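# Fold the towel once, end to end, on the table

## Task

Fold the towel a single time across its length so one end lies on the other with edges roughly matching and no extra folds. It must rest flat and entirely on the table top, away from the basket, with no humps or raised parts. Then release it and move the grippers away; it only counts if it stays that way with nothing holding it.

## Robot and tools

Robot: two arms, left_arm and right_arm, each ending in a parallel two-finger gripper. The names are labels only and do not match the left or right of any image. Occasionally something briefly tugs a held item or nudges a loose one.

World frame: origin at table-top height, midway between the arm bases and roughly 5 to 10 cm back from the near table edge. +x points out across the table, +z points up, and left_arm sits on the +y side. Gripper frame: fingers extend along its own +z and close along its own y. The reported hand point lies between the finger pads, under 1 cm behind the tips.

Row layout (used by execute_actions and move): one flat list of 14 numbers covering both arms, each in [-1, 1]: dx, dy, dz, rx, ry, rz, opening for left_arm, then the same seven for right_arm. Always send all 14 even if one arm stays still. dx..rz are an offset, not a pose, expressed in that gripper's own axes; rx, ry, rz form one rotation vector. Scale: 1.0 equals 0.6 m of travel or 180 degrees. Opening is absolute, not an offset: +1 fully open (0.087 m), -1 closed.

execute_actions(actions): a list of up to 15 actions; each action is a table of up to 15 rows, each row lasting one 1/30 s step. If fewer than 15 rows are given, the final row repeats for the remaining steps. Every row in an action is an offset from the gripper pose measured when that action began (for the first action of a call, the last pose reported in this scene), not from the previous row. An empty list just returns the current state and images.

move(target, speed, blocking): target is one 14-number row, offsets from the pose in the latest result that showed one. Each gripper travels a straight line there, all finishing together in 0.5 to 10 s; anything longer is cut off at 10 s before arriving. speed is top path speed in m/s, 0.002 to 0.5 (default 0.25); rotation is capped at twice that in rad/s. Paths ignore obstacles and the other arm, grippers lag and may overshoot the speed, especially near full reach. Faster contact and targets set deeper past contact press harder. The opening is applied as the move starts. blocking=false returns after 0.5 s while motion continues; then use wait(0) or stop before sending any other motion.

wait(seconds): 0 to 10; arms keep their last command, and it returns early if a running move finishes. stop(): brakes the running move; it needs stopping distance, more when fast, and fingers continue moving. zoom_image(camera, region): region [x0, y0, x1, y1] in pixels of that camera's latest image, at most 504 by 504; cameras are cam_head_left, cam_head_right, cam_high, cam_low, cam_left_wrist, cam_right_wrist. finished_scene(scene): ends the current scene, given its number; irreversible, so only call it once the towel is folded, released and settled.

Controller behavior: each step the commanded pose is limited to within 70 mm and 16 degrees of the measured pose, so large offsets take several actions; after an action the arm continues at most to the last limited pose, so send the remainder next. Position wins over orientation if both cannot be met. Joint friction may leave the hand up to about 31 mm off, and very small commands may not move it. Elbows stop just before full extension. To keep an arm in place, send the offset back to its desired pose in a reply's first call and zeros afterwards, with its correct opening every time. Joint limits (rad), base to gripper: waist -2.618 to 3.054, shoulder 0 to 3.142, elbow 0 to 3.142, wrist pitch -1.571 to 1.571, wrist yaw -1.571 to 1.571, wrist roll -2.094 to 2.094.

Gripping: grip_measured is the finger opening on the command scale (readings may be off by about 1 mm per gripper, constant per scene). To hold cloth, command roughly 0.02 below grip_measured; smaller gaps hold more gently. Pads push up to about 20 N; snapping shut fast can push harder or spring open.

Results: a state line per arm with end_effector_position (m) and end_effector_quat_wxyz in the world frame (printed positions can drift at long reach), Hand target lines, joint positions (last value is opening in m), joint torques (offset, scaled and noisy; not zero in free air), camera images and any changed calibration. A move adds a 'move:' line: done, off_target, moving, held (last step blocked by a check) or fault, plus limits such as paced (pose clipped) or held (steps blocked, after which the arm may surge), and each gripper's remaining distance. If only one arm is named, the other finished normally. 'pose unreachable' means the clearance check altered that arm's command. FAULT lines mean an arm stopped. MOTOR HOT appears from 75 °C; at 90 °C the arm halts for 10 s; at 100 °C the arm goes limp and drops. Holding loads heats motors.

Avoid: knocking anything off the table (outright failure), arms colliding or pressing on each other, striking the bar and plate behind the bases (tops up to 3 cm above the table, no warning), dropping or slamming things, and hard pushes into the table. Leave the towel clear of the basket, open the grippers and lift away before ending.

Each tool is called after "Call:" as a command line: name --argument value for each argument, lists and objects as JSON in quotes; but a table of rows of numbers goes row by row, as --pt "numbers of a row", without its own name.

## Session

Call:
execute_actions --actions '[]'

Scene clock: 0.00 s.
left_arm: end_effector_position=(+0.1116, -0.0361, +0.0616) grip_measured=+0.989 end_effector_quat_wxyz=(+0.287, +0.402, +0.858, -0.141) | right_arm: end_effector_position=(+0.1867, -0.2499, +0.0486) grip_measured=+1.000 end_effector_quat_wxyz=(+0.236, +0.182, +0.953, -0.045)
Joint positions: left_arm=[-1.298  1.493  0.948 -0.414 -0.242 -0.362  0.087] | right_arm=[ 0.329  1.066  0.617 -0.758  0.284  0.6    0.087]
Joint velocities: left_arm=[-0.007 -0.002 -0.002  0.022 -0.007 -0.007 -0.   ] | right_arm=[ 0.017 -0.017  0.002 -0.037 -0.066 -0.007  0.   ]
Joint torques (N m, as the arm reports them, + toward a larger angle): no reading
Hand target (left_arm): +0.112, -0.036, +0.062; +0.287, +0.402, +0.858, -0.141
Hand target (right_arm): +0.187, -0.250, +0.049; +0.236, +0.182, +0.953, -0.045
camera_calibration (this result's frames):
cam_left_wrist: T_world_to_cam=[[-0.776343, -0.630268, -0.00730047, 0.0666737], [-0.615646, 0.755747, 0.22322, 0.101583], [-0.135171, 0.17779, -0.974741, 0.230491], [0, 0, 0, 1]] pos_world=[0.145457, -0.0757277, 0.20248]
cam_right_wrist: T_world_to_cam=[[-0.384095, -0.923284, -0.00408056, -0.160588], [-0.859448, 0.355917, 0.366978, 0.256947], [-0.337373, 0.144462, -0.930221, 0.286139], [0, 0, 0, 1]] pos_world=[0.255687, -0.281056, 0.171224]

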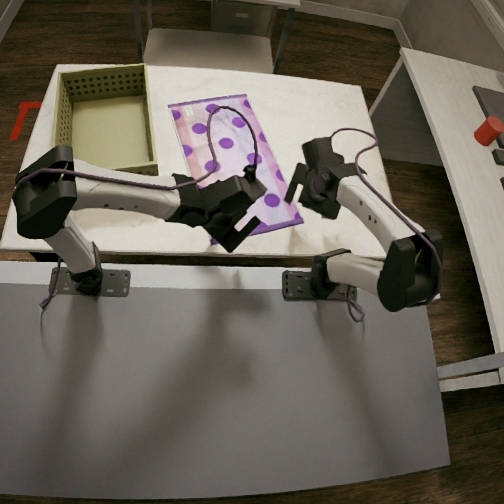

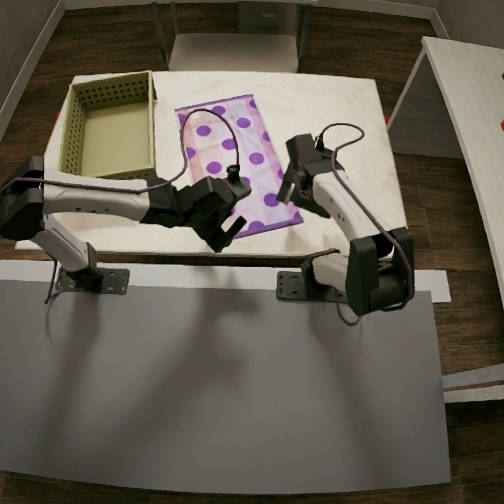

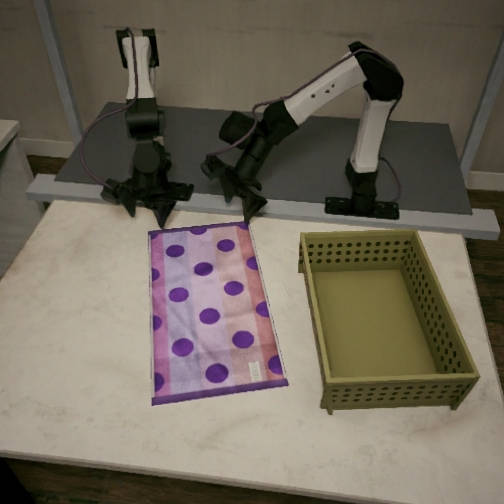

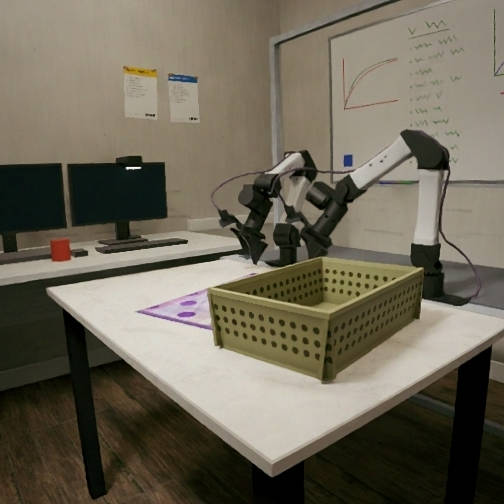

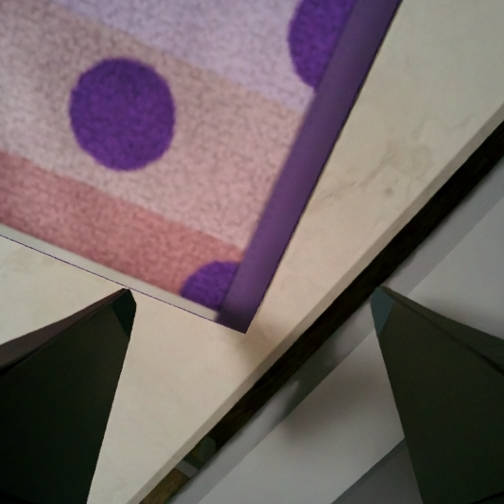

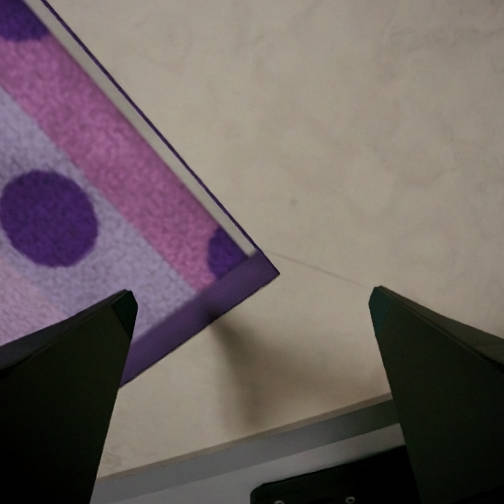

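Call:
move --target '[0.028,0.003,0.023,0.067,0,0.088,0,0.037,0.015,0.026,0.09,0,0.171,0]' --speed 0.2

Scene clock: 3.40 s.
left_arm: end_effector_position=(+0.1098, -0.0358, +0.0417) grip_measured=+0.000 end_effector_quat_wxyz=(+0.260, +0.545, +0.775, -0.185) | right_arm: end_effector_position=(+0.1739, -0.2394, +0.0220) grip_measured=+0.000 end_effector_quat_wxyz=(+0.206, +0.460, +0.857, -0.109)
Joint positions: left_arm=[-1.22   1.493  0.856 -0.279  0.003 -0.015  0.044] | right_arm=[ 0.477  1.272  0.645 -0.893  0.454  1.394  0.044]
Joint velocities: left_arm=[-0.017 -0.012 -0.012 -0.066 -0.037  0.022 -0.   ] | right_arm=[-0.012  0.007  0.002 -0.037 -0.066  0.125  0.001]
Joint torques (N m, as the arm reports them, + toward a larger angle): left_arm=[ 1.   -7.38  5.14  1.58  0.07  0.05] | right_arm=[ 0.89 -1.94  8.31  0.3   0.52  0.08]
Hand target (left_arm): +0.110, -0.032, +0.040; +0.261, +0.544, +0.774, -0.189
Hand target (right_arm): +0.178, -0.238, +0.025; +0.212, +0.459, +0.855, -0.113
Off the commanded pose (left_arm): 0.005 m, 1 deg.
Off the commanded pose (right_arm): 0.006 m, 1 deg.
move: done
camera_calibration (this result's frames):
cam_left_wrist: T_world_to_cam=[[-0.943652, -0.330592, -0.0151915, 0.0947353], [-0.325441, 0.918659, 0.223951, 0.0785698], [-0.0600806, 0.216276, -0.974482, 0.203933], [0, 0, 0, 1]] pos_world=[0.127219, -0.0849659, 0.182572]
cam_right_wrist: T_world_to_cam=[[-0.842387, -0.538847, -0.00527609, 0.0158539], [-0.499892, 0.777757, 0.381053, 0.290152], [-0.201226, 0.323631, -0.924538, 0.274592], [0, 0, 0, 1]] pos_world=[0.213655, -0.305991, 0.143391]

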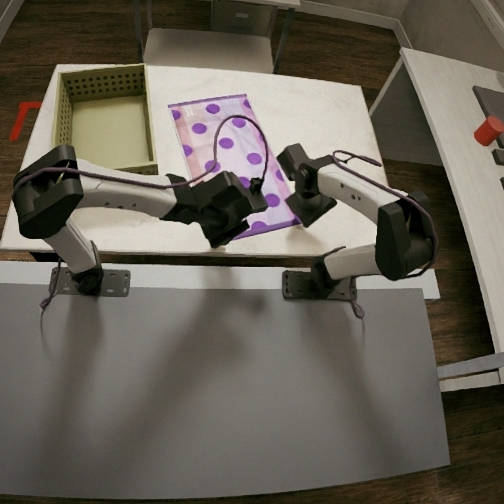

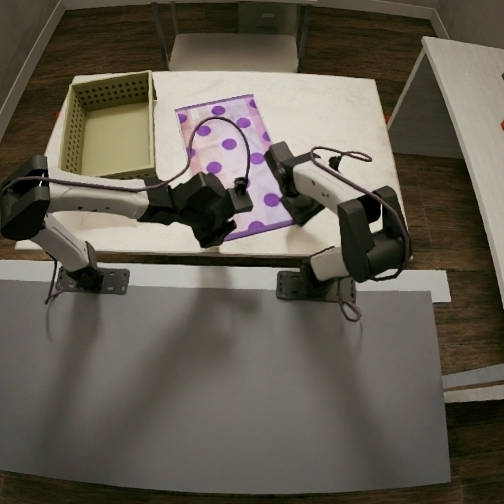

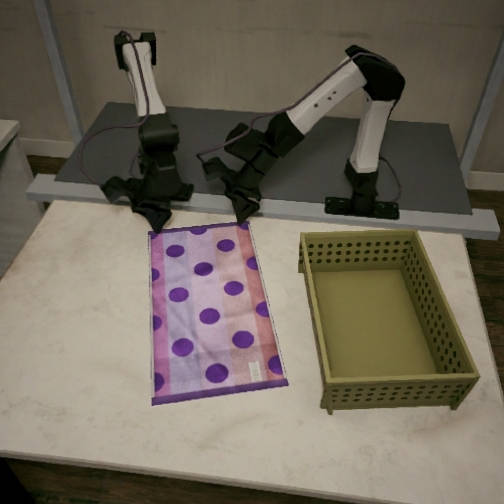

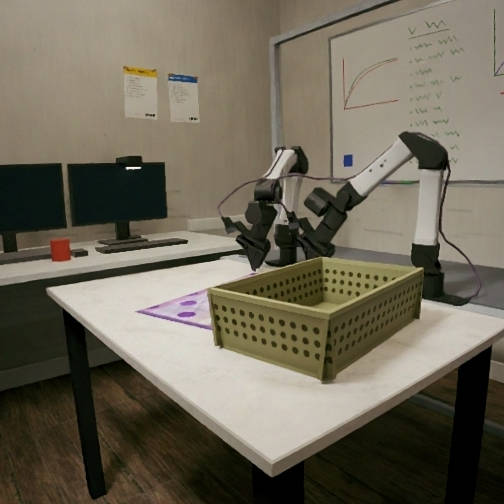

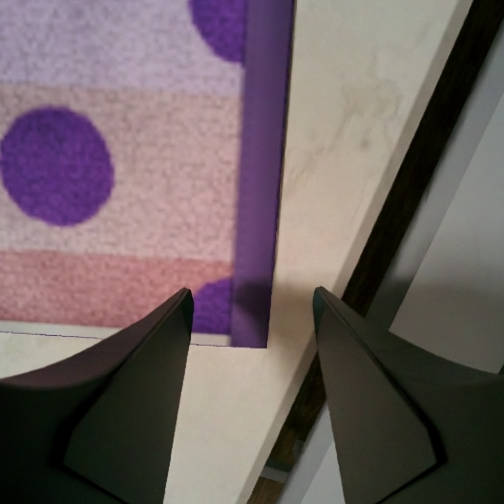

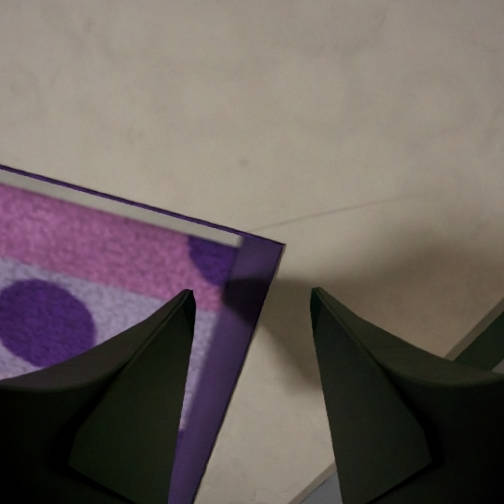

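Good. Descend and close.

Call:
move --target '[0.035,0,0.05,0,0,0,0,0.02,0,0.038,0,0,0,0]' --speed 0.04

Call:
execute_actions --actions '[[[0.02,0,0.015,0,0.01,0,-0.2,0.01,0,0.012,0,0,0,-0.2],[0.02,0,0.015,0,0.01,0,-0.2,0.01,0,0.012,0,0,0,-0.2],[0.02,0,0.015,0,0.01,0,-0.2,0.01,0,0.012,0,0,0,-0.2],[0.02,0,0.015,0,0.01,0,-0.4,0.01,0,0.012,0,0,0,-0.4],[0.02,0,0.015,0,0.01,0,-0.4,0.01,0,0.012,0,0,0,-0.4],[0.02,0,0.015,0,0.01,0,-0.4,0.01,0,0.012,0,0,0,-0.4],[0.02,0,0.015,0,0.01,0,-0.6,0.01,0,0.012,0,0,0,-0.6],[0.02,0,0.015,0,0.01,0,-0.6,0.01,0,0.012,0,0,0,-0.6],[0.02,0,0.015,0,0.01,0,-0.6,0.01,0,0.012,0,0,0,-0.6],[0.02,0,0.015,0,0.01,0,-0.8,0.01,0,0.012,0,0,0,-0.8]],[[0.02,0,0.015,0,0.01,0,-1,0.01,0,0.012,0,0,0,-1]]]'

Scene clock: 5.53 s.
left_arm: end_effector_position=(+0.1139, -0.0477, +0.0230) grip_measured=+0.000 end_effector_quat_wxyz=(+0.278, +0.541, +0.768, -0.199) | right_arm: end_effector_position=(+0.1758, -0.2388, +0.0082) grip_measured=+0.000 end_effector_quat_wxyz=(+0.210, +0.462, +0.855, -0.103)
Joint positions: left_arm=[-1.22   1.548  0.799 -0.12   0.004 -0.014  0.044] | right_arm=[ 0.477  1.29   0.597 -0.812  0.454  1.397  0.044]
Joint velocities: left_arm=[-0.002 -0.012  0.017  0.022  0.007 -0.051  0.001] | right_arm=[ 0.002 -0.017 -0.002  0.007  0.007 -0.037  0.001]
Joint torques (N m, as the arm reports them, + toward a larger angle): left_arm=[ 0.09 -4.88  4.32  1.59 -0.06 -0.03] | right_arm=[ 0.16 -0.9   3.8   0.78  0.34 -0.02]
Hand target (left_arm): +0.110, -0.037, +0.006; +0.260, +0.545, +0.775, -0.185
Hand target (right_arm): +0.173, -0.239, -0.003; +0.206, +0.460, +0.857, -0.109
Off the commanded pose (left_arm): 0.021 m, 3 deg.
Off the commanded pose (right_arm): 0.012 m, 1 deg.
move: off_target (left_arm, right_arm)
camera_calibration (this result's frames):
cam_left_wrist: T_world_to_cam=[[-0.944076, -0.329391, -0.0149198, 0.0945149], [-0.326707, 0.928356, 0.177253, 0.0967127], [-0.0445344, 0.172214, -0.984052, 0.184841], [0, 0, 0, 1]] pos_world=[0.129058, -0.0904837, 0.16616]
cam_right_wrist: T_world_to_cam=[[-0.843608, -0.536537, -0.0212859, 0.0186035], [-0.503533, 0.776703, 0.378401, 0.296287], [-0.186493, 0.32994, -0.925397, 0.261], [0, 0, 0, 1]] pos_world=[0.213559, -0.30626, 0.129809]

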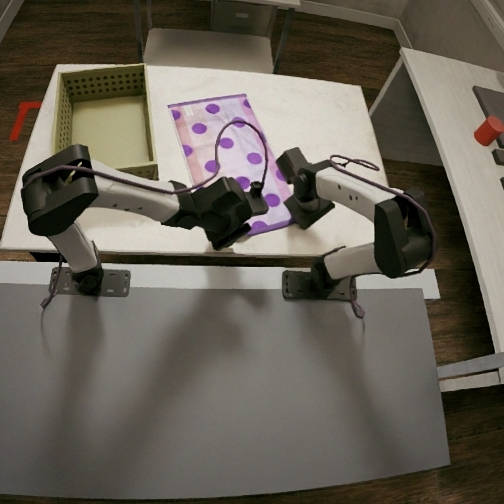

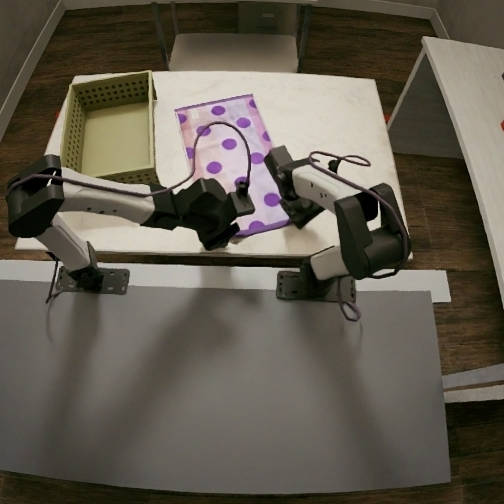

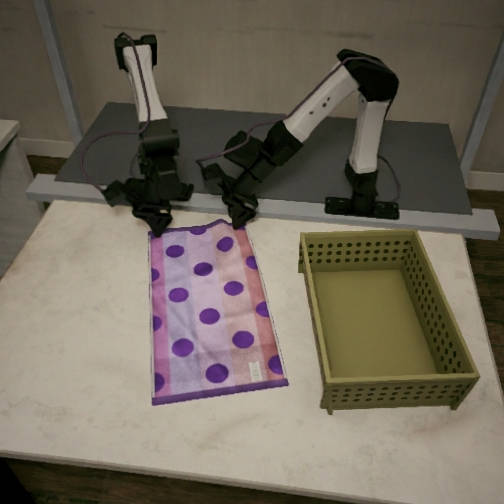

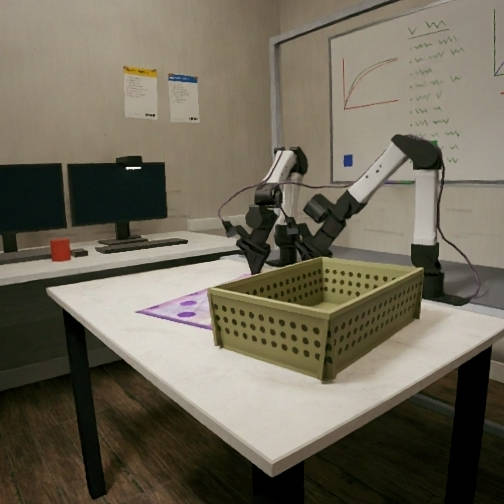

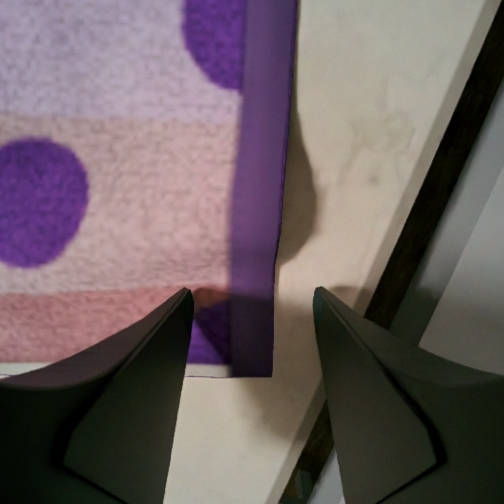

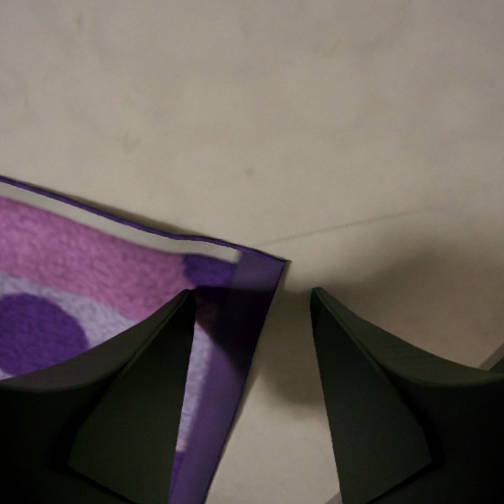

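Scene clock: 6.53 s.
left_arm: end_effector_position=(+0.1178, -0.0563, +0.0239) grip_measured=-0.987 end_effector_quat_wxyz=(+0.292, +0.537, +0.764, -0.206) | right_arm: end_effector_position=(+0.1862, -0.2340, +0.0093) grip_measured=-0.934 end_effector_quat_wxyz=(+0.224, +0.469, +0.850, -0.085)
Joint positions: left_arm=[-1.22   1.564  0.799 -0.07  -0.001 -0.014  0.001] | right_arm=[ 0.477  1.29   0.597 -0.767  0.455  1.404  0.003]
Joint velocities: left_arm=[-0.022 -0.007  0.007  0.007 -0.022 -0.095 -0.   ] | right_arm=[-0.007  0.002 -0.002 -0.022 -0.051 -0.022 -0.001]
Joint torques (N m, as the arm reports them, + toward a larger angle): left_arm=[ 0.2  -4.51  5.84  1.48 -0.02  0.01] | right_arm=[ 0.8  -1.99  4.13  0.74  0.36  0.08]
Hand target (left_arm): +0.115, -0.049, +0.009; +0.274, +0.542, +0.771, -0.194
Hand target (right_arm): +0.183, -0.233, +0.000; +0.221, +0.468, +0.851, -0.090
Off the commanded pose (left_arm): 0.017 m, 3 deg.
Off the commanded pose (right_arm): 0.010 m, 1 deg.
camera_calibration (this result's frames):
cam_left_wrist: T_world_to_cam=[[-0.942936, -0.332442, -0.0188173, 0.0951823], [-0.331576, 0.932304, 0.144453, 0.107363], [-0.0304789, 0.14245, -0.989333, 0.184201], [0, 0, 0, 1]] pos_world=[0.130964, -0.0946919, 0.168518]
cam_right_wrist: T_world_to_cam=[[-0.844516, -0.5311, -0.0687479, 0.0318548], [-0.515688, 0.771875, 0.371853, 0.29866], [-0.144426, 0.349488, -0.925742, 0.259093], [0, 0, 0, 1]] pos_world=[0.218337, -0.30416, 0.130986]

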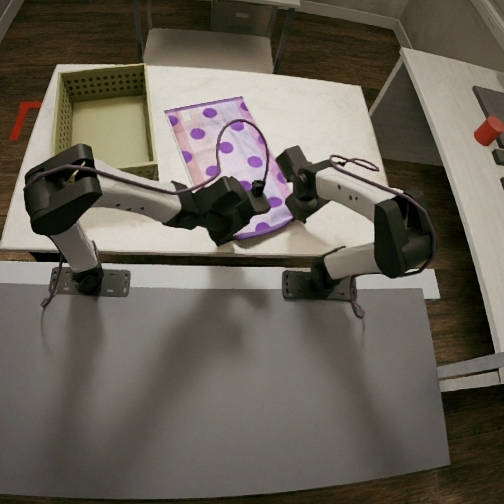

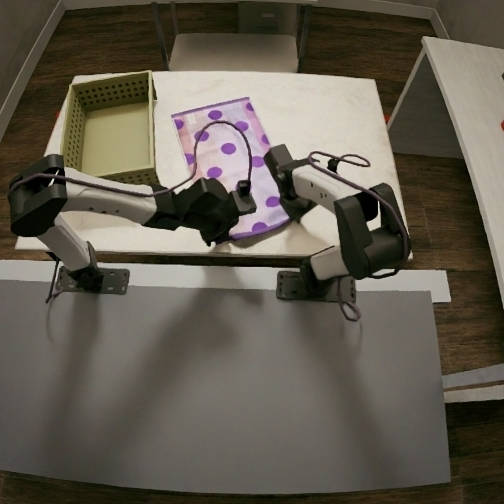

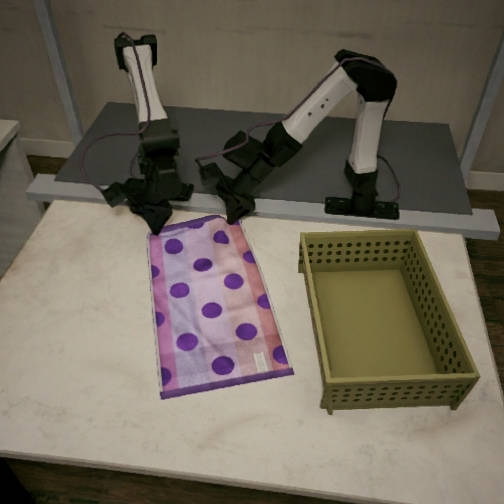

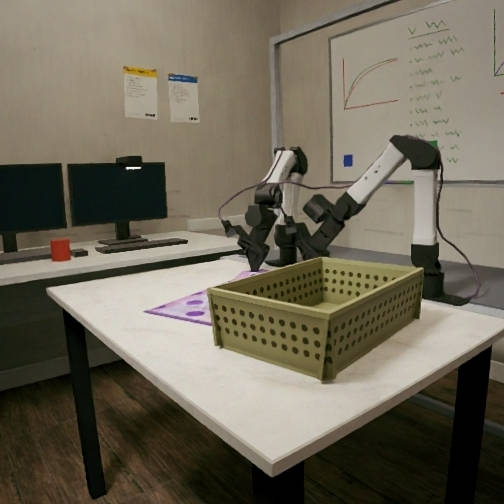

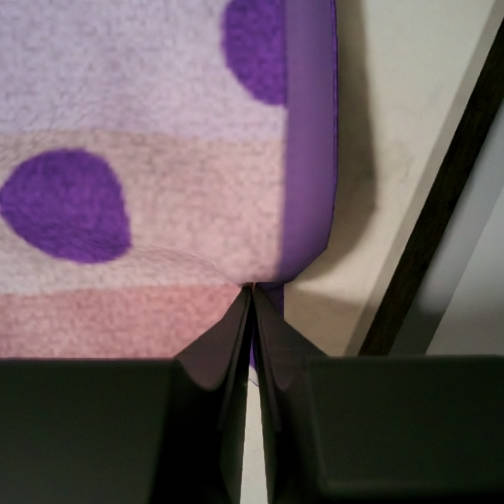

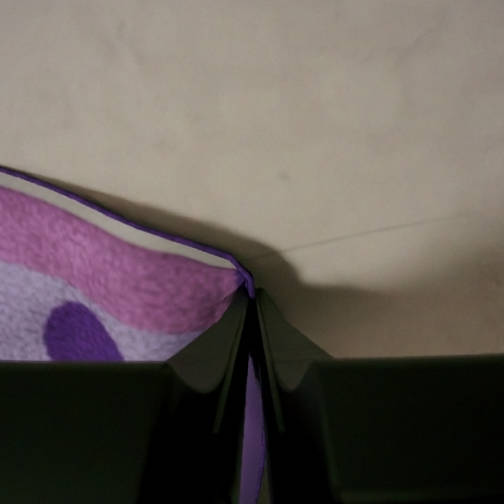

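Call:
move --target '[-0.005,-0.01,-0.065,-0.015,0.07,0,0.05,-0.025,0,-0.045,0,0,0,-1]' --speed 0.08

Call:
move --target '[0.03,0,0.055,0,0,0,0.05,0,0,0,0,0,0,-1]' --speed 0.04

Scene clock: 8.93 s.
left_arm: end_effector_position=(+0.1030, -0.0300, +0.0495) grip_measured=+0.050 end_effector_quat_wxyz=(+0.214, +0.550, +0.797, -0.129) | right_arm: end_effector_position=(+0.1795, -0.2369, +0.0309) grip_measured=-0.934 end_effector_quat_wxyz=(+0.216, +0.467, +0.852, -0.096)
Joint positions: left_arm=[-1.258  1.564  1.02  -0.522 -0.054 -0.053  0.046] | right_arm=[ 0.477  1.247  0.665 -0.904  0.455  1.404  0.003]
Joint velocities: left_arm=[-0.017 -0.002 -0.022 -0.022  0.007  0.022  0.   ] | right_arm=[ 0.002 -0.012 -0.002  0.007 -0.037 -0.066  0.001]
Joint torques (N m, as the arm reports them, + toward a larger angle): left_arm=[-0.17 -6.24  8.65  1.13 -0.13 -0.05] | right_arm=[-0.75 -5.35  8.42  0.35  0.34 -0.11]
Hand target (left_arm): +0.104, -0.035, +0.055; +0.219, +0.549, +0.796, -0.129
Hand target (right_arm): +0.185, -0.236, +0.040; +0.224, +0.469, +0.850, -0.085
Off the commanded pose (left_arm): 0.008 m, 1 deg.
Off the commanded pose (right_arm): 0.011 m, 2 deg.
move: off_target (right_arm)
camera_calibration (this result's frames):
cam_left_wrist: T_world_to_cam=[[-0.935115, -0.351237, -0.0468231, 0.0904393], [-0.343392, 0.865667, 0.364283, 0.0625392], [-0.0874164, 0.356725, -0.930111, 0.214733], [0, 0, 0, 1]] pos_world=[0.124818, -0.0989733, 0.181179]
cam_right_wrist: T_world_to_cam=[[-0.845986, -0.531492, -0.0427028, 0.0255238], [-0.506538, 0.776086, 0.375646, 0.288565], [-0.166511, 0.339422, -0.925779, 0.28074], [0, 0, 0, 1]] pos_world=[0.214508, -0.305675, 0.152595]

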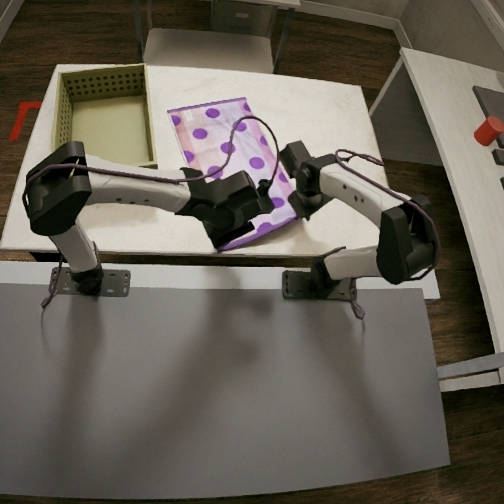

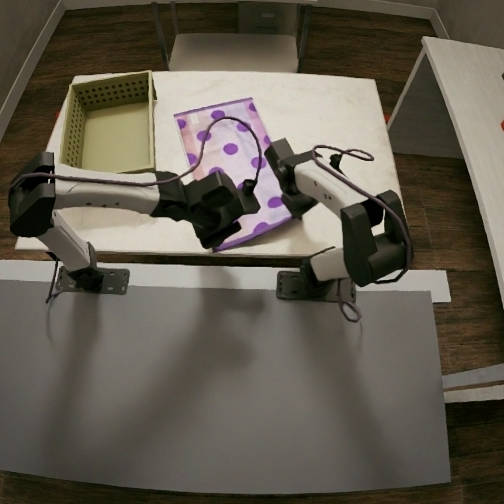

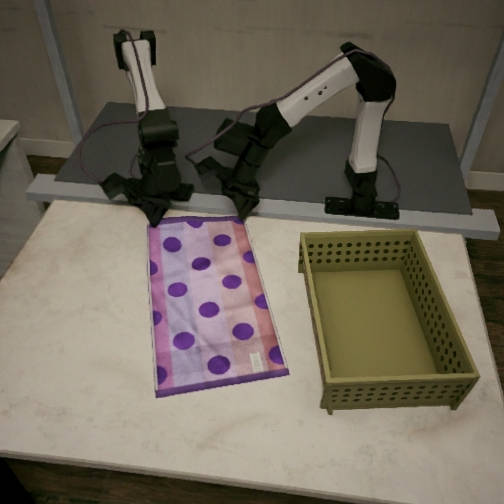

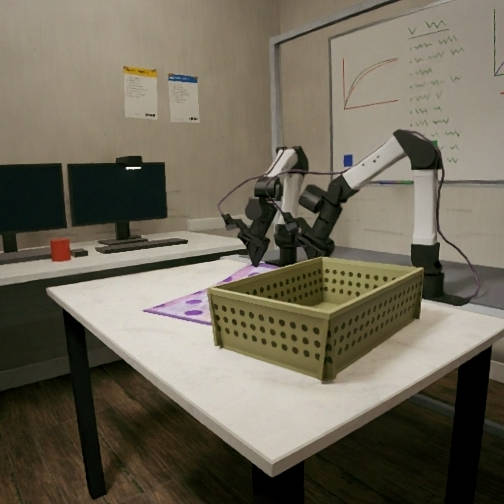

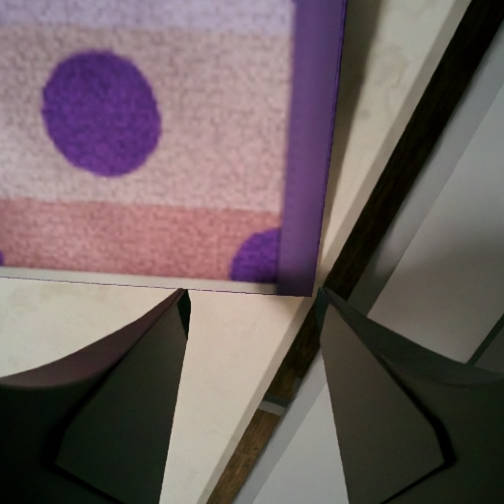

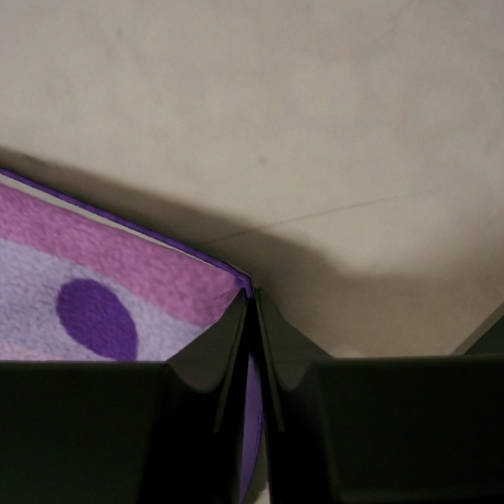

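Scene clock: 10.27 s.
left_arm: end_effector_position=(+0.1051, -0.0362, +0.0237) grip_measured=+0.050 end_effector_quat_wxyz=(+0.223, +0.548, +0.794, -0.137) | right_arm: end_effector_position=(+0.1794, -0.2369, +0.0309) grip_measured=-0.934 end_effector_quat_wxyz=(+0.216, +0.467, +0.852, -0.096)
Joint positions: left_arm=[-1.258  1.607  0.944 -0.378 -0.054 -0.053  0.046] | right_arm=[ 0.477  1.247  0.665 -0.905  0.455  1.404  0.003]
Joint velocities: left_arm=[-0.007 -0.007 -0.012 -0.022  0.007  0.037 -0.002] | right_arm=[ 0.012 -0.007 -0.017 -0.037  0.022 -0.007  0.   ]
Joint torques (N m, as the arm reports them, + toward a larger angle): left_arm=[ 0.44 -5.79  4.77  1.46 -0.06  0.04] | right_arm=[-0.13 -3.66  6.45  0.44  0.34 -0.03]
Hand target (left_arm): +0.104, -0.030, +0.012; +0.214, +0.550, +0.797, -0.129
Hand target (right_arm): +0.179, -0.237, +0.031; +0.216, +0.467, +0.852, -0.096
Off the commanded pose (left_arm): 0.013 m, 1 deg.
Off the commanded pose (right_arm): 0.000 m, 0 deg.
move: off_target (left_arm)
camera_calibration (this result's frames):
cam_left_wrist: T_world_to_cam=[[-0.934838, -0.352187, -0.045197, 0.0889183], [-0.345888, 0.874474, 0.340084, 0.0792712], [-0.0802495, 0.333557, -0.939308, 0.191705], [0, 0, 0, 1]] pos_world=[0.125927, -0.101949, 0.15713]
cam_right_wrist: T_world_to_cam=[[-0.846003, -0.531495, -0.0423251, 0.0254199], [-0.506405, 0.776147, 0.375699, 0.288544], [-0.166832, 0.339276, -0.925775, 0.280754], [0, 0, 0, 1]] pos_world=[0.214464, -0.305695, 0.152585]

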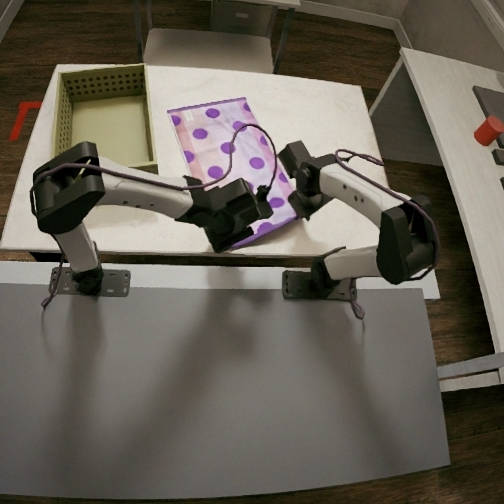

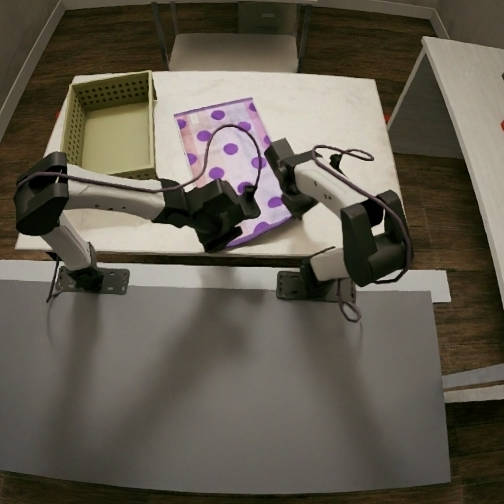

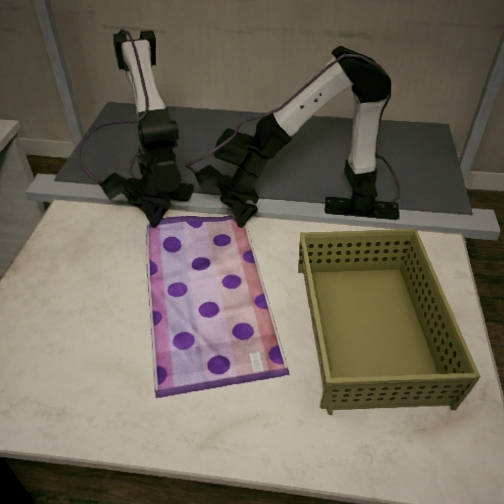

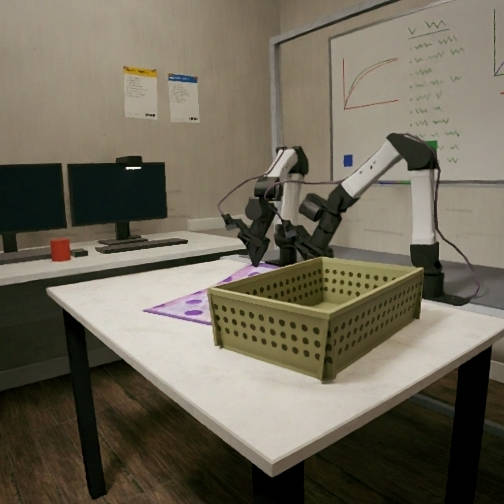

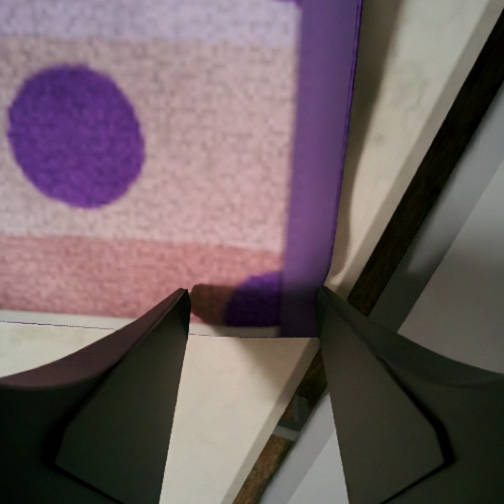

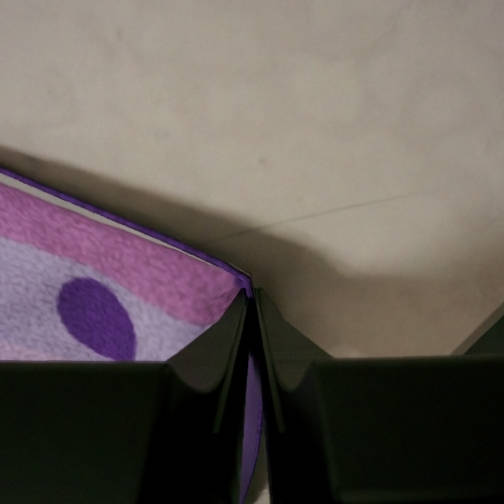

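Call:
execute_actions --actions '[[[0.015,0,0.015,0,0,0,-0.15,0,0,0,0,0,0,-1],[0.015,0,0.015,0,0,0,-0.15,0,0,0,0,0,0,-1],[0.015,0,0.015,0,0,0,-0.15,0,0,0,0,0,0,-1],[0.015,0,0.015,0,0,0,-0.35,0,0,0,0,0,0,-1],[0.015,0,0.015,0,0,0,-0.35,0,0,0,0,0,0,-1],[0.015,0,0.015,0,0,0,-0.35,0,0,0,0,0,0,-1],[0.015,0,0.015,0,0,0,-0.55,0,0,0,0,0,0,-1],[0.015,0,0.015,0,0,0,-0.55,0,0,0,0,0,0,-1],[0.015,0,0.015,0,0,0,-0.55,0,0,0,0,0,0,-1],[0.015,0,0.015,0,0,0,-0.75,0,0,0,0,0,0,-1]],[[0.015,0,0.015,0,0,0,-1,0,0,0,0,0,0,-1]]]'

Scene clock: 12.00 s.
left_arm: end_effector_position=(+0.1082, -0.0476, +0.0232) grip_measured=-0.982 end_effector_quat_wxyz=(+0.247, +0.543, +0.788, -0.157) | right_arm: end_effector_position=(+0.1794, -0.2369, +0.0309) grip_measured=-0.934 end_effector_quat_wxyz=(+0.216, +0.467, +0.852, -0.096)
Joint positions: left_arm=[-1.258  1.607  0.915 -0.285 -0.052 -0.054  0.001] | right_arm=[ 0.477  1.247  0.665 -0.905  0.455  1.404  0.003]
Joint velocities: left_arm=[ 0.007  0.007  0.002 -0.037  0.007 -0.037 -0.001] | right_arm=[-0.002  0.002 -0.012  0.066 -0.022  0.081  0.   ]
Joint torques (N m, as the arm reports them, + toward a larger angle): left_arm=[ 0.33 -6.21  4.5   1.44 -0.09  0.02] | right_arm=[-0.14 -3.63  6.45  0.44  0.34 -0.03]
Hand target (left_arm): +0.106, -0.039, +0.011; +0.234, +0.546, +0.791, -0.147
Hand target (right_arm): +0.179, -0.237, +0.031; +0.216, +0.467, +0.852, -0.096
Off the commanded pose (left_arm): 0.015 m, 2 deg.
Off the commanded pose (right_arm): 0.000 m, 0 deg.
camera_calibration (this result's frames):
cam_left_wrist: T_world_to_cam=[[-0.934544, -0.35367, -0.0393072, 0.0875698], [-0.350076, 0.893946, 0.279835, 0.0932041], [-0.0638308, 0.275278, -0.959243, 0.191226], [0, 0, 0, 1]] pos_world=[0.126672, -0.104989, 0.160792]
cam_right_wrist: T_world_to_cam=[[-0.846003, -0.531495, -0.0423251, 0.0254199], [-0.506405, 0.776147, 0.375699, 0.288544], [-0.166832, 0.339276, -0.925775, 0.280754], [0, 0, 0, 1]] pos_world=[0.214464, -0.305695, 0.152585]

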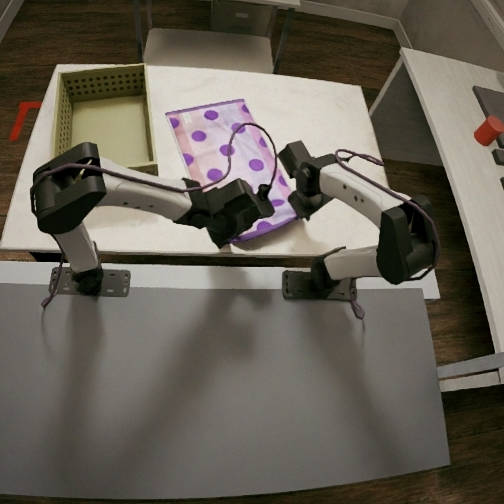

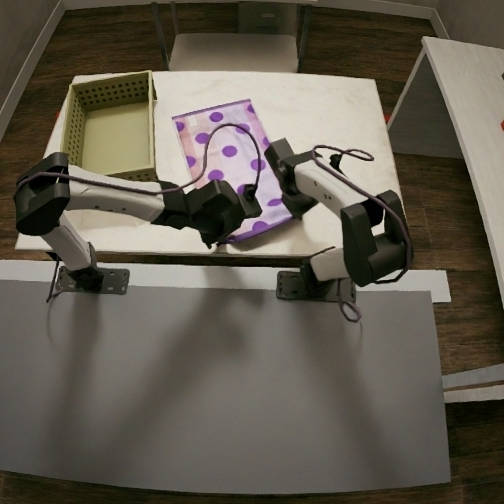

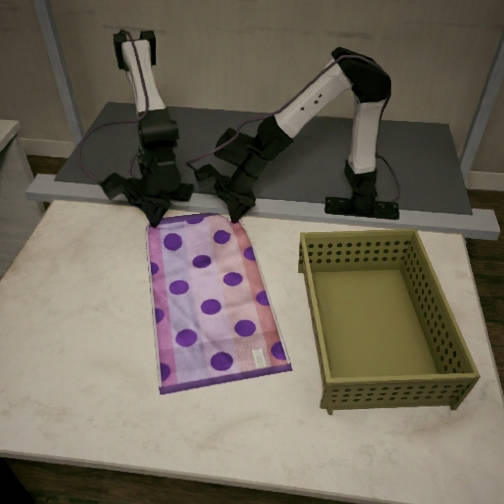

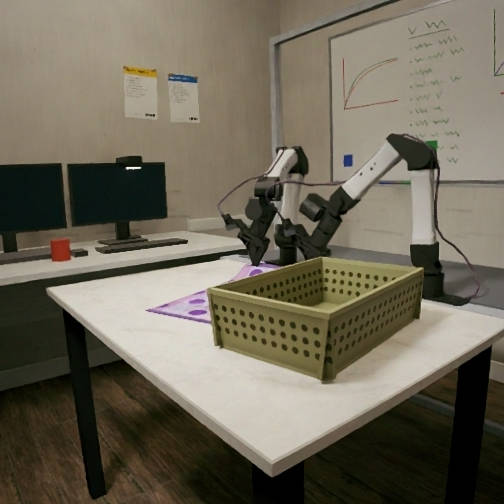

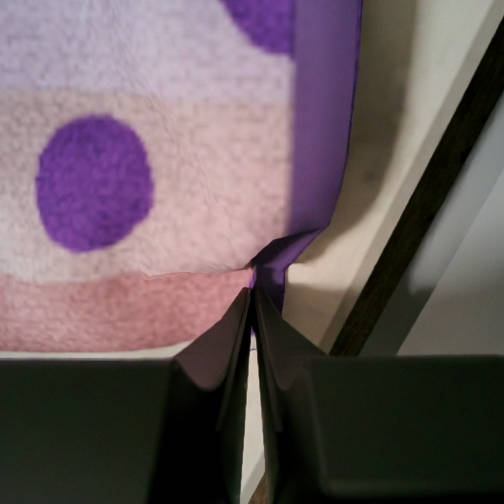

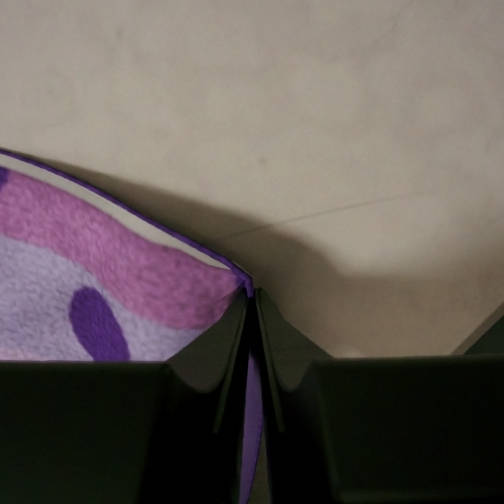

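Call:
move --target '[-0.01,-0.035,-0.055,-0.03,0.03,0,0.05,0,0,0,0,0,0,-1]' --speed 0.08

Scene clock: 13.73 s.
left_arm: end_effector_position=(+0.0823, -0.0369, +0.0457) grip_measured=+0.050 end_effector_quat_wxyz=(+0.226, +0.539, +0.806, -0.092) | right_arm: end_effector_position=(+0.1794, -0.2369, +0.0309) grip_measured=-0.934 end_effector_quat_wxyz=(+0.216, +0.467, +0.852, -0.096)
Joint positions: left_arm=[-1.374  1.607  1.056 -0.559 -0.184 -0.169  0.046] | right_arm=[ 0.477  1.247  0.665 -0.905  0.455  1.404  0.003]
Joint velocities: left_arm=[ 0.002  0.002 -0.002 -0.022  0.022 -0.051 -0.001] | right_arm=[ 0.002 -0.012  0.002 -0.007 -0.007 -0.007  0.   ]
Joint torques (N m, as the arm reports them, + toward a larger angle): left_arm=[-0.07 -7.19  8.86  1.07 -0.2  -0.02] | right_arm=[-0.14 -3.64  6.45  0.44  0.35 -0.03]
Hand target (left_arm): +0.083, -0.042, +0.054; +0.234, +0.537, +0.805, -0.095
Hand target (right_arm): +0.179, -0.237, +0.031; +0.216, +0.467, +0.852, -0.096
Off the commanded pose (left_arm): 0.010 m, 1 deg.
Off the commanded pose (right_arm): 0.000 m, 0 deg.
move: done
camera_calibration (this result's frames):
cam_left_wrist: T_world_to_cam=[[-0.913779, -0.390453, -0.112042, 0.0682172], [-0.402398, 0.832389, 0.381057, 0.0656993], [-0.0555222, 0.393287, -0.917738, 0.210029], [0, 0, 0, 1]] pos_world=[0.100434, -0.110653, 0.175359]
cam_right_wrist: T_world_to_cam=[[-0.846003, -0.531495, -0.0423251, 0.0254199], [-0.506405, 0.776147, 0.375699, 0.288544], [-0.166832, 0.339276, -0.925775, 0.280754], [0, 0, 0, 1]] pos_world=[0.214464, -0.305695, 0.152585]

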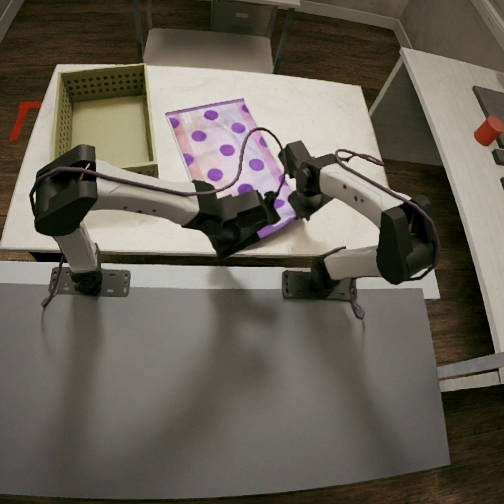

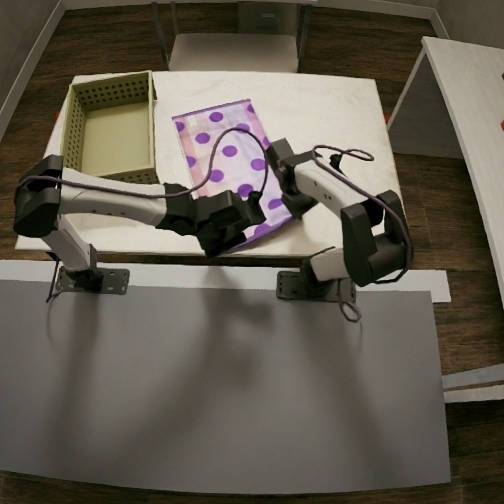

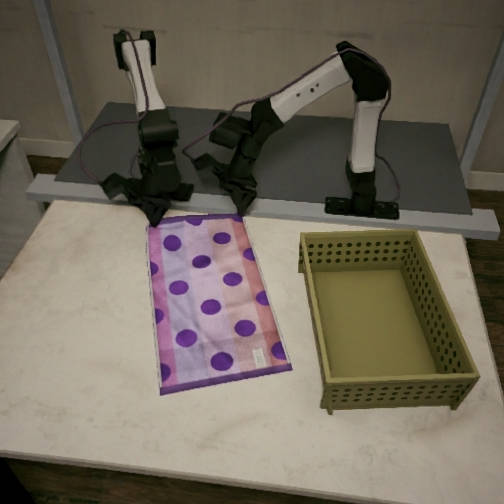

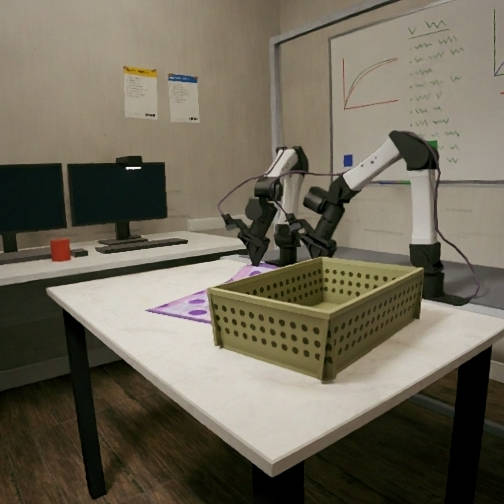

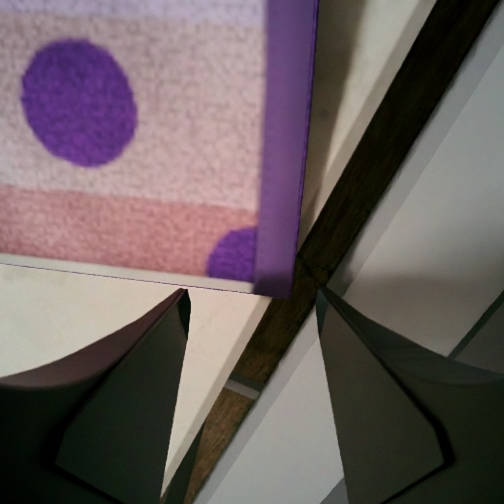

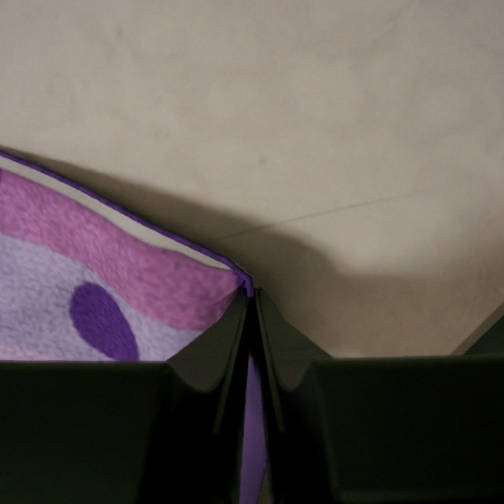

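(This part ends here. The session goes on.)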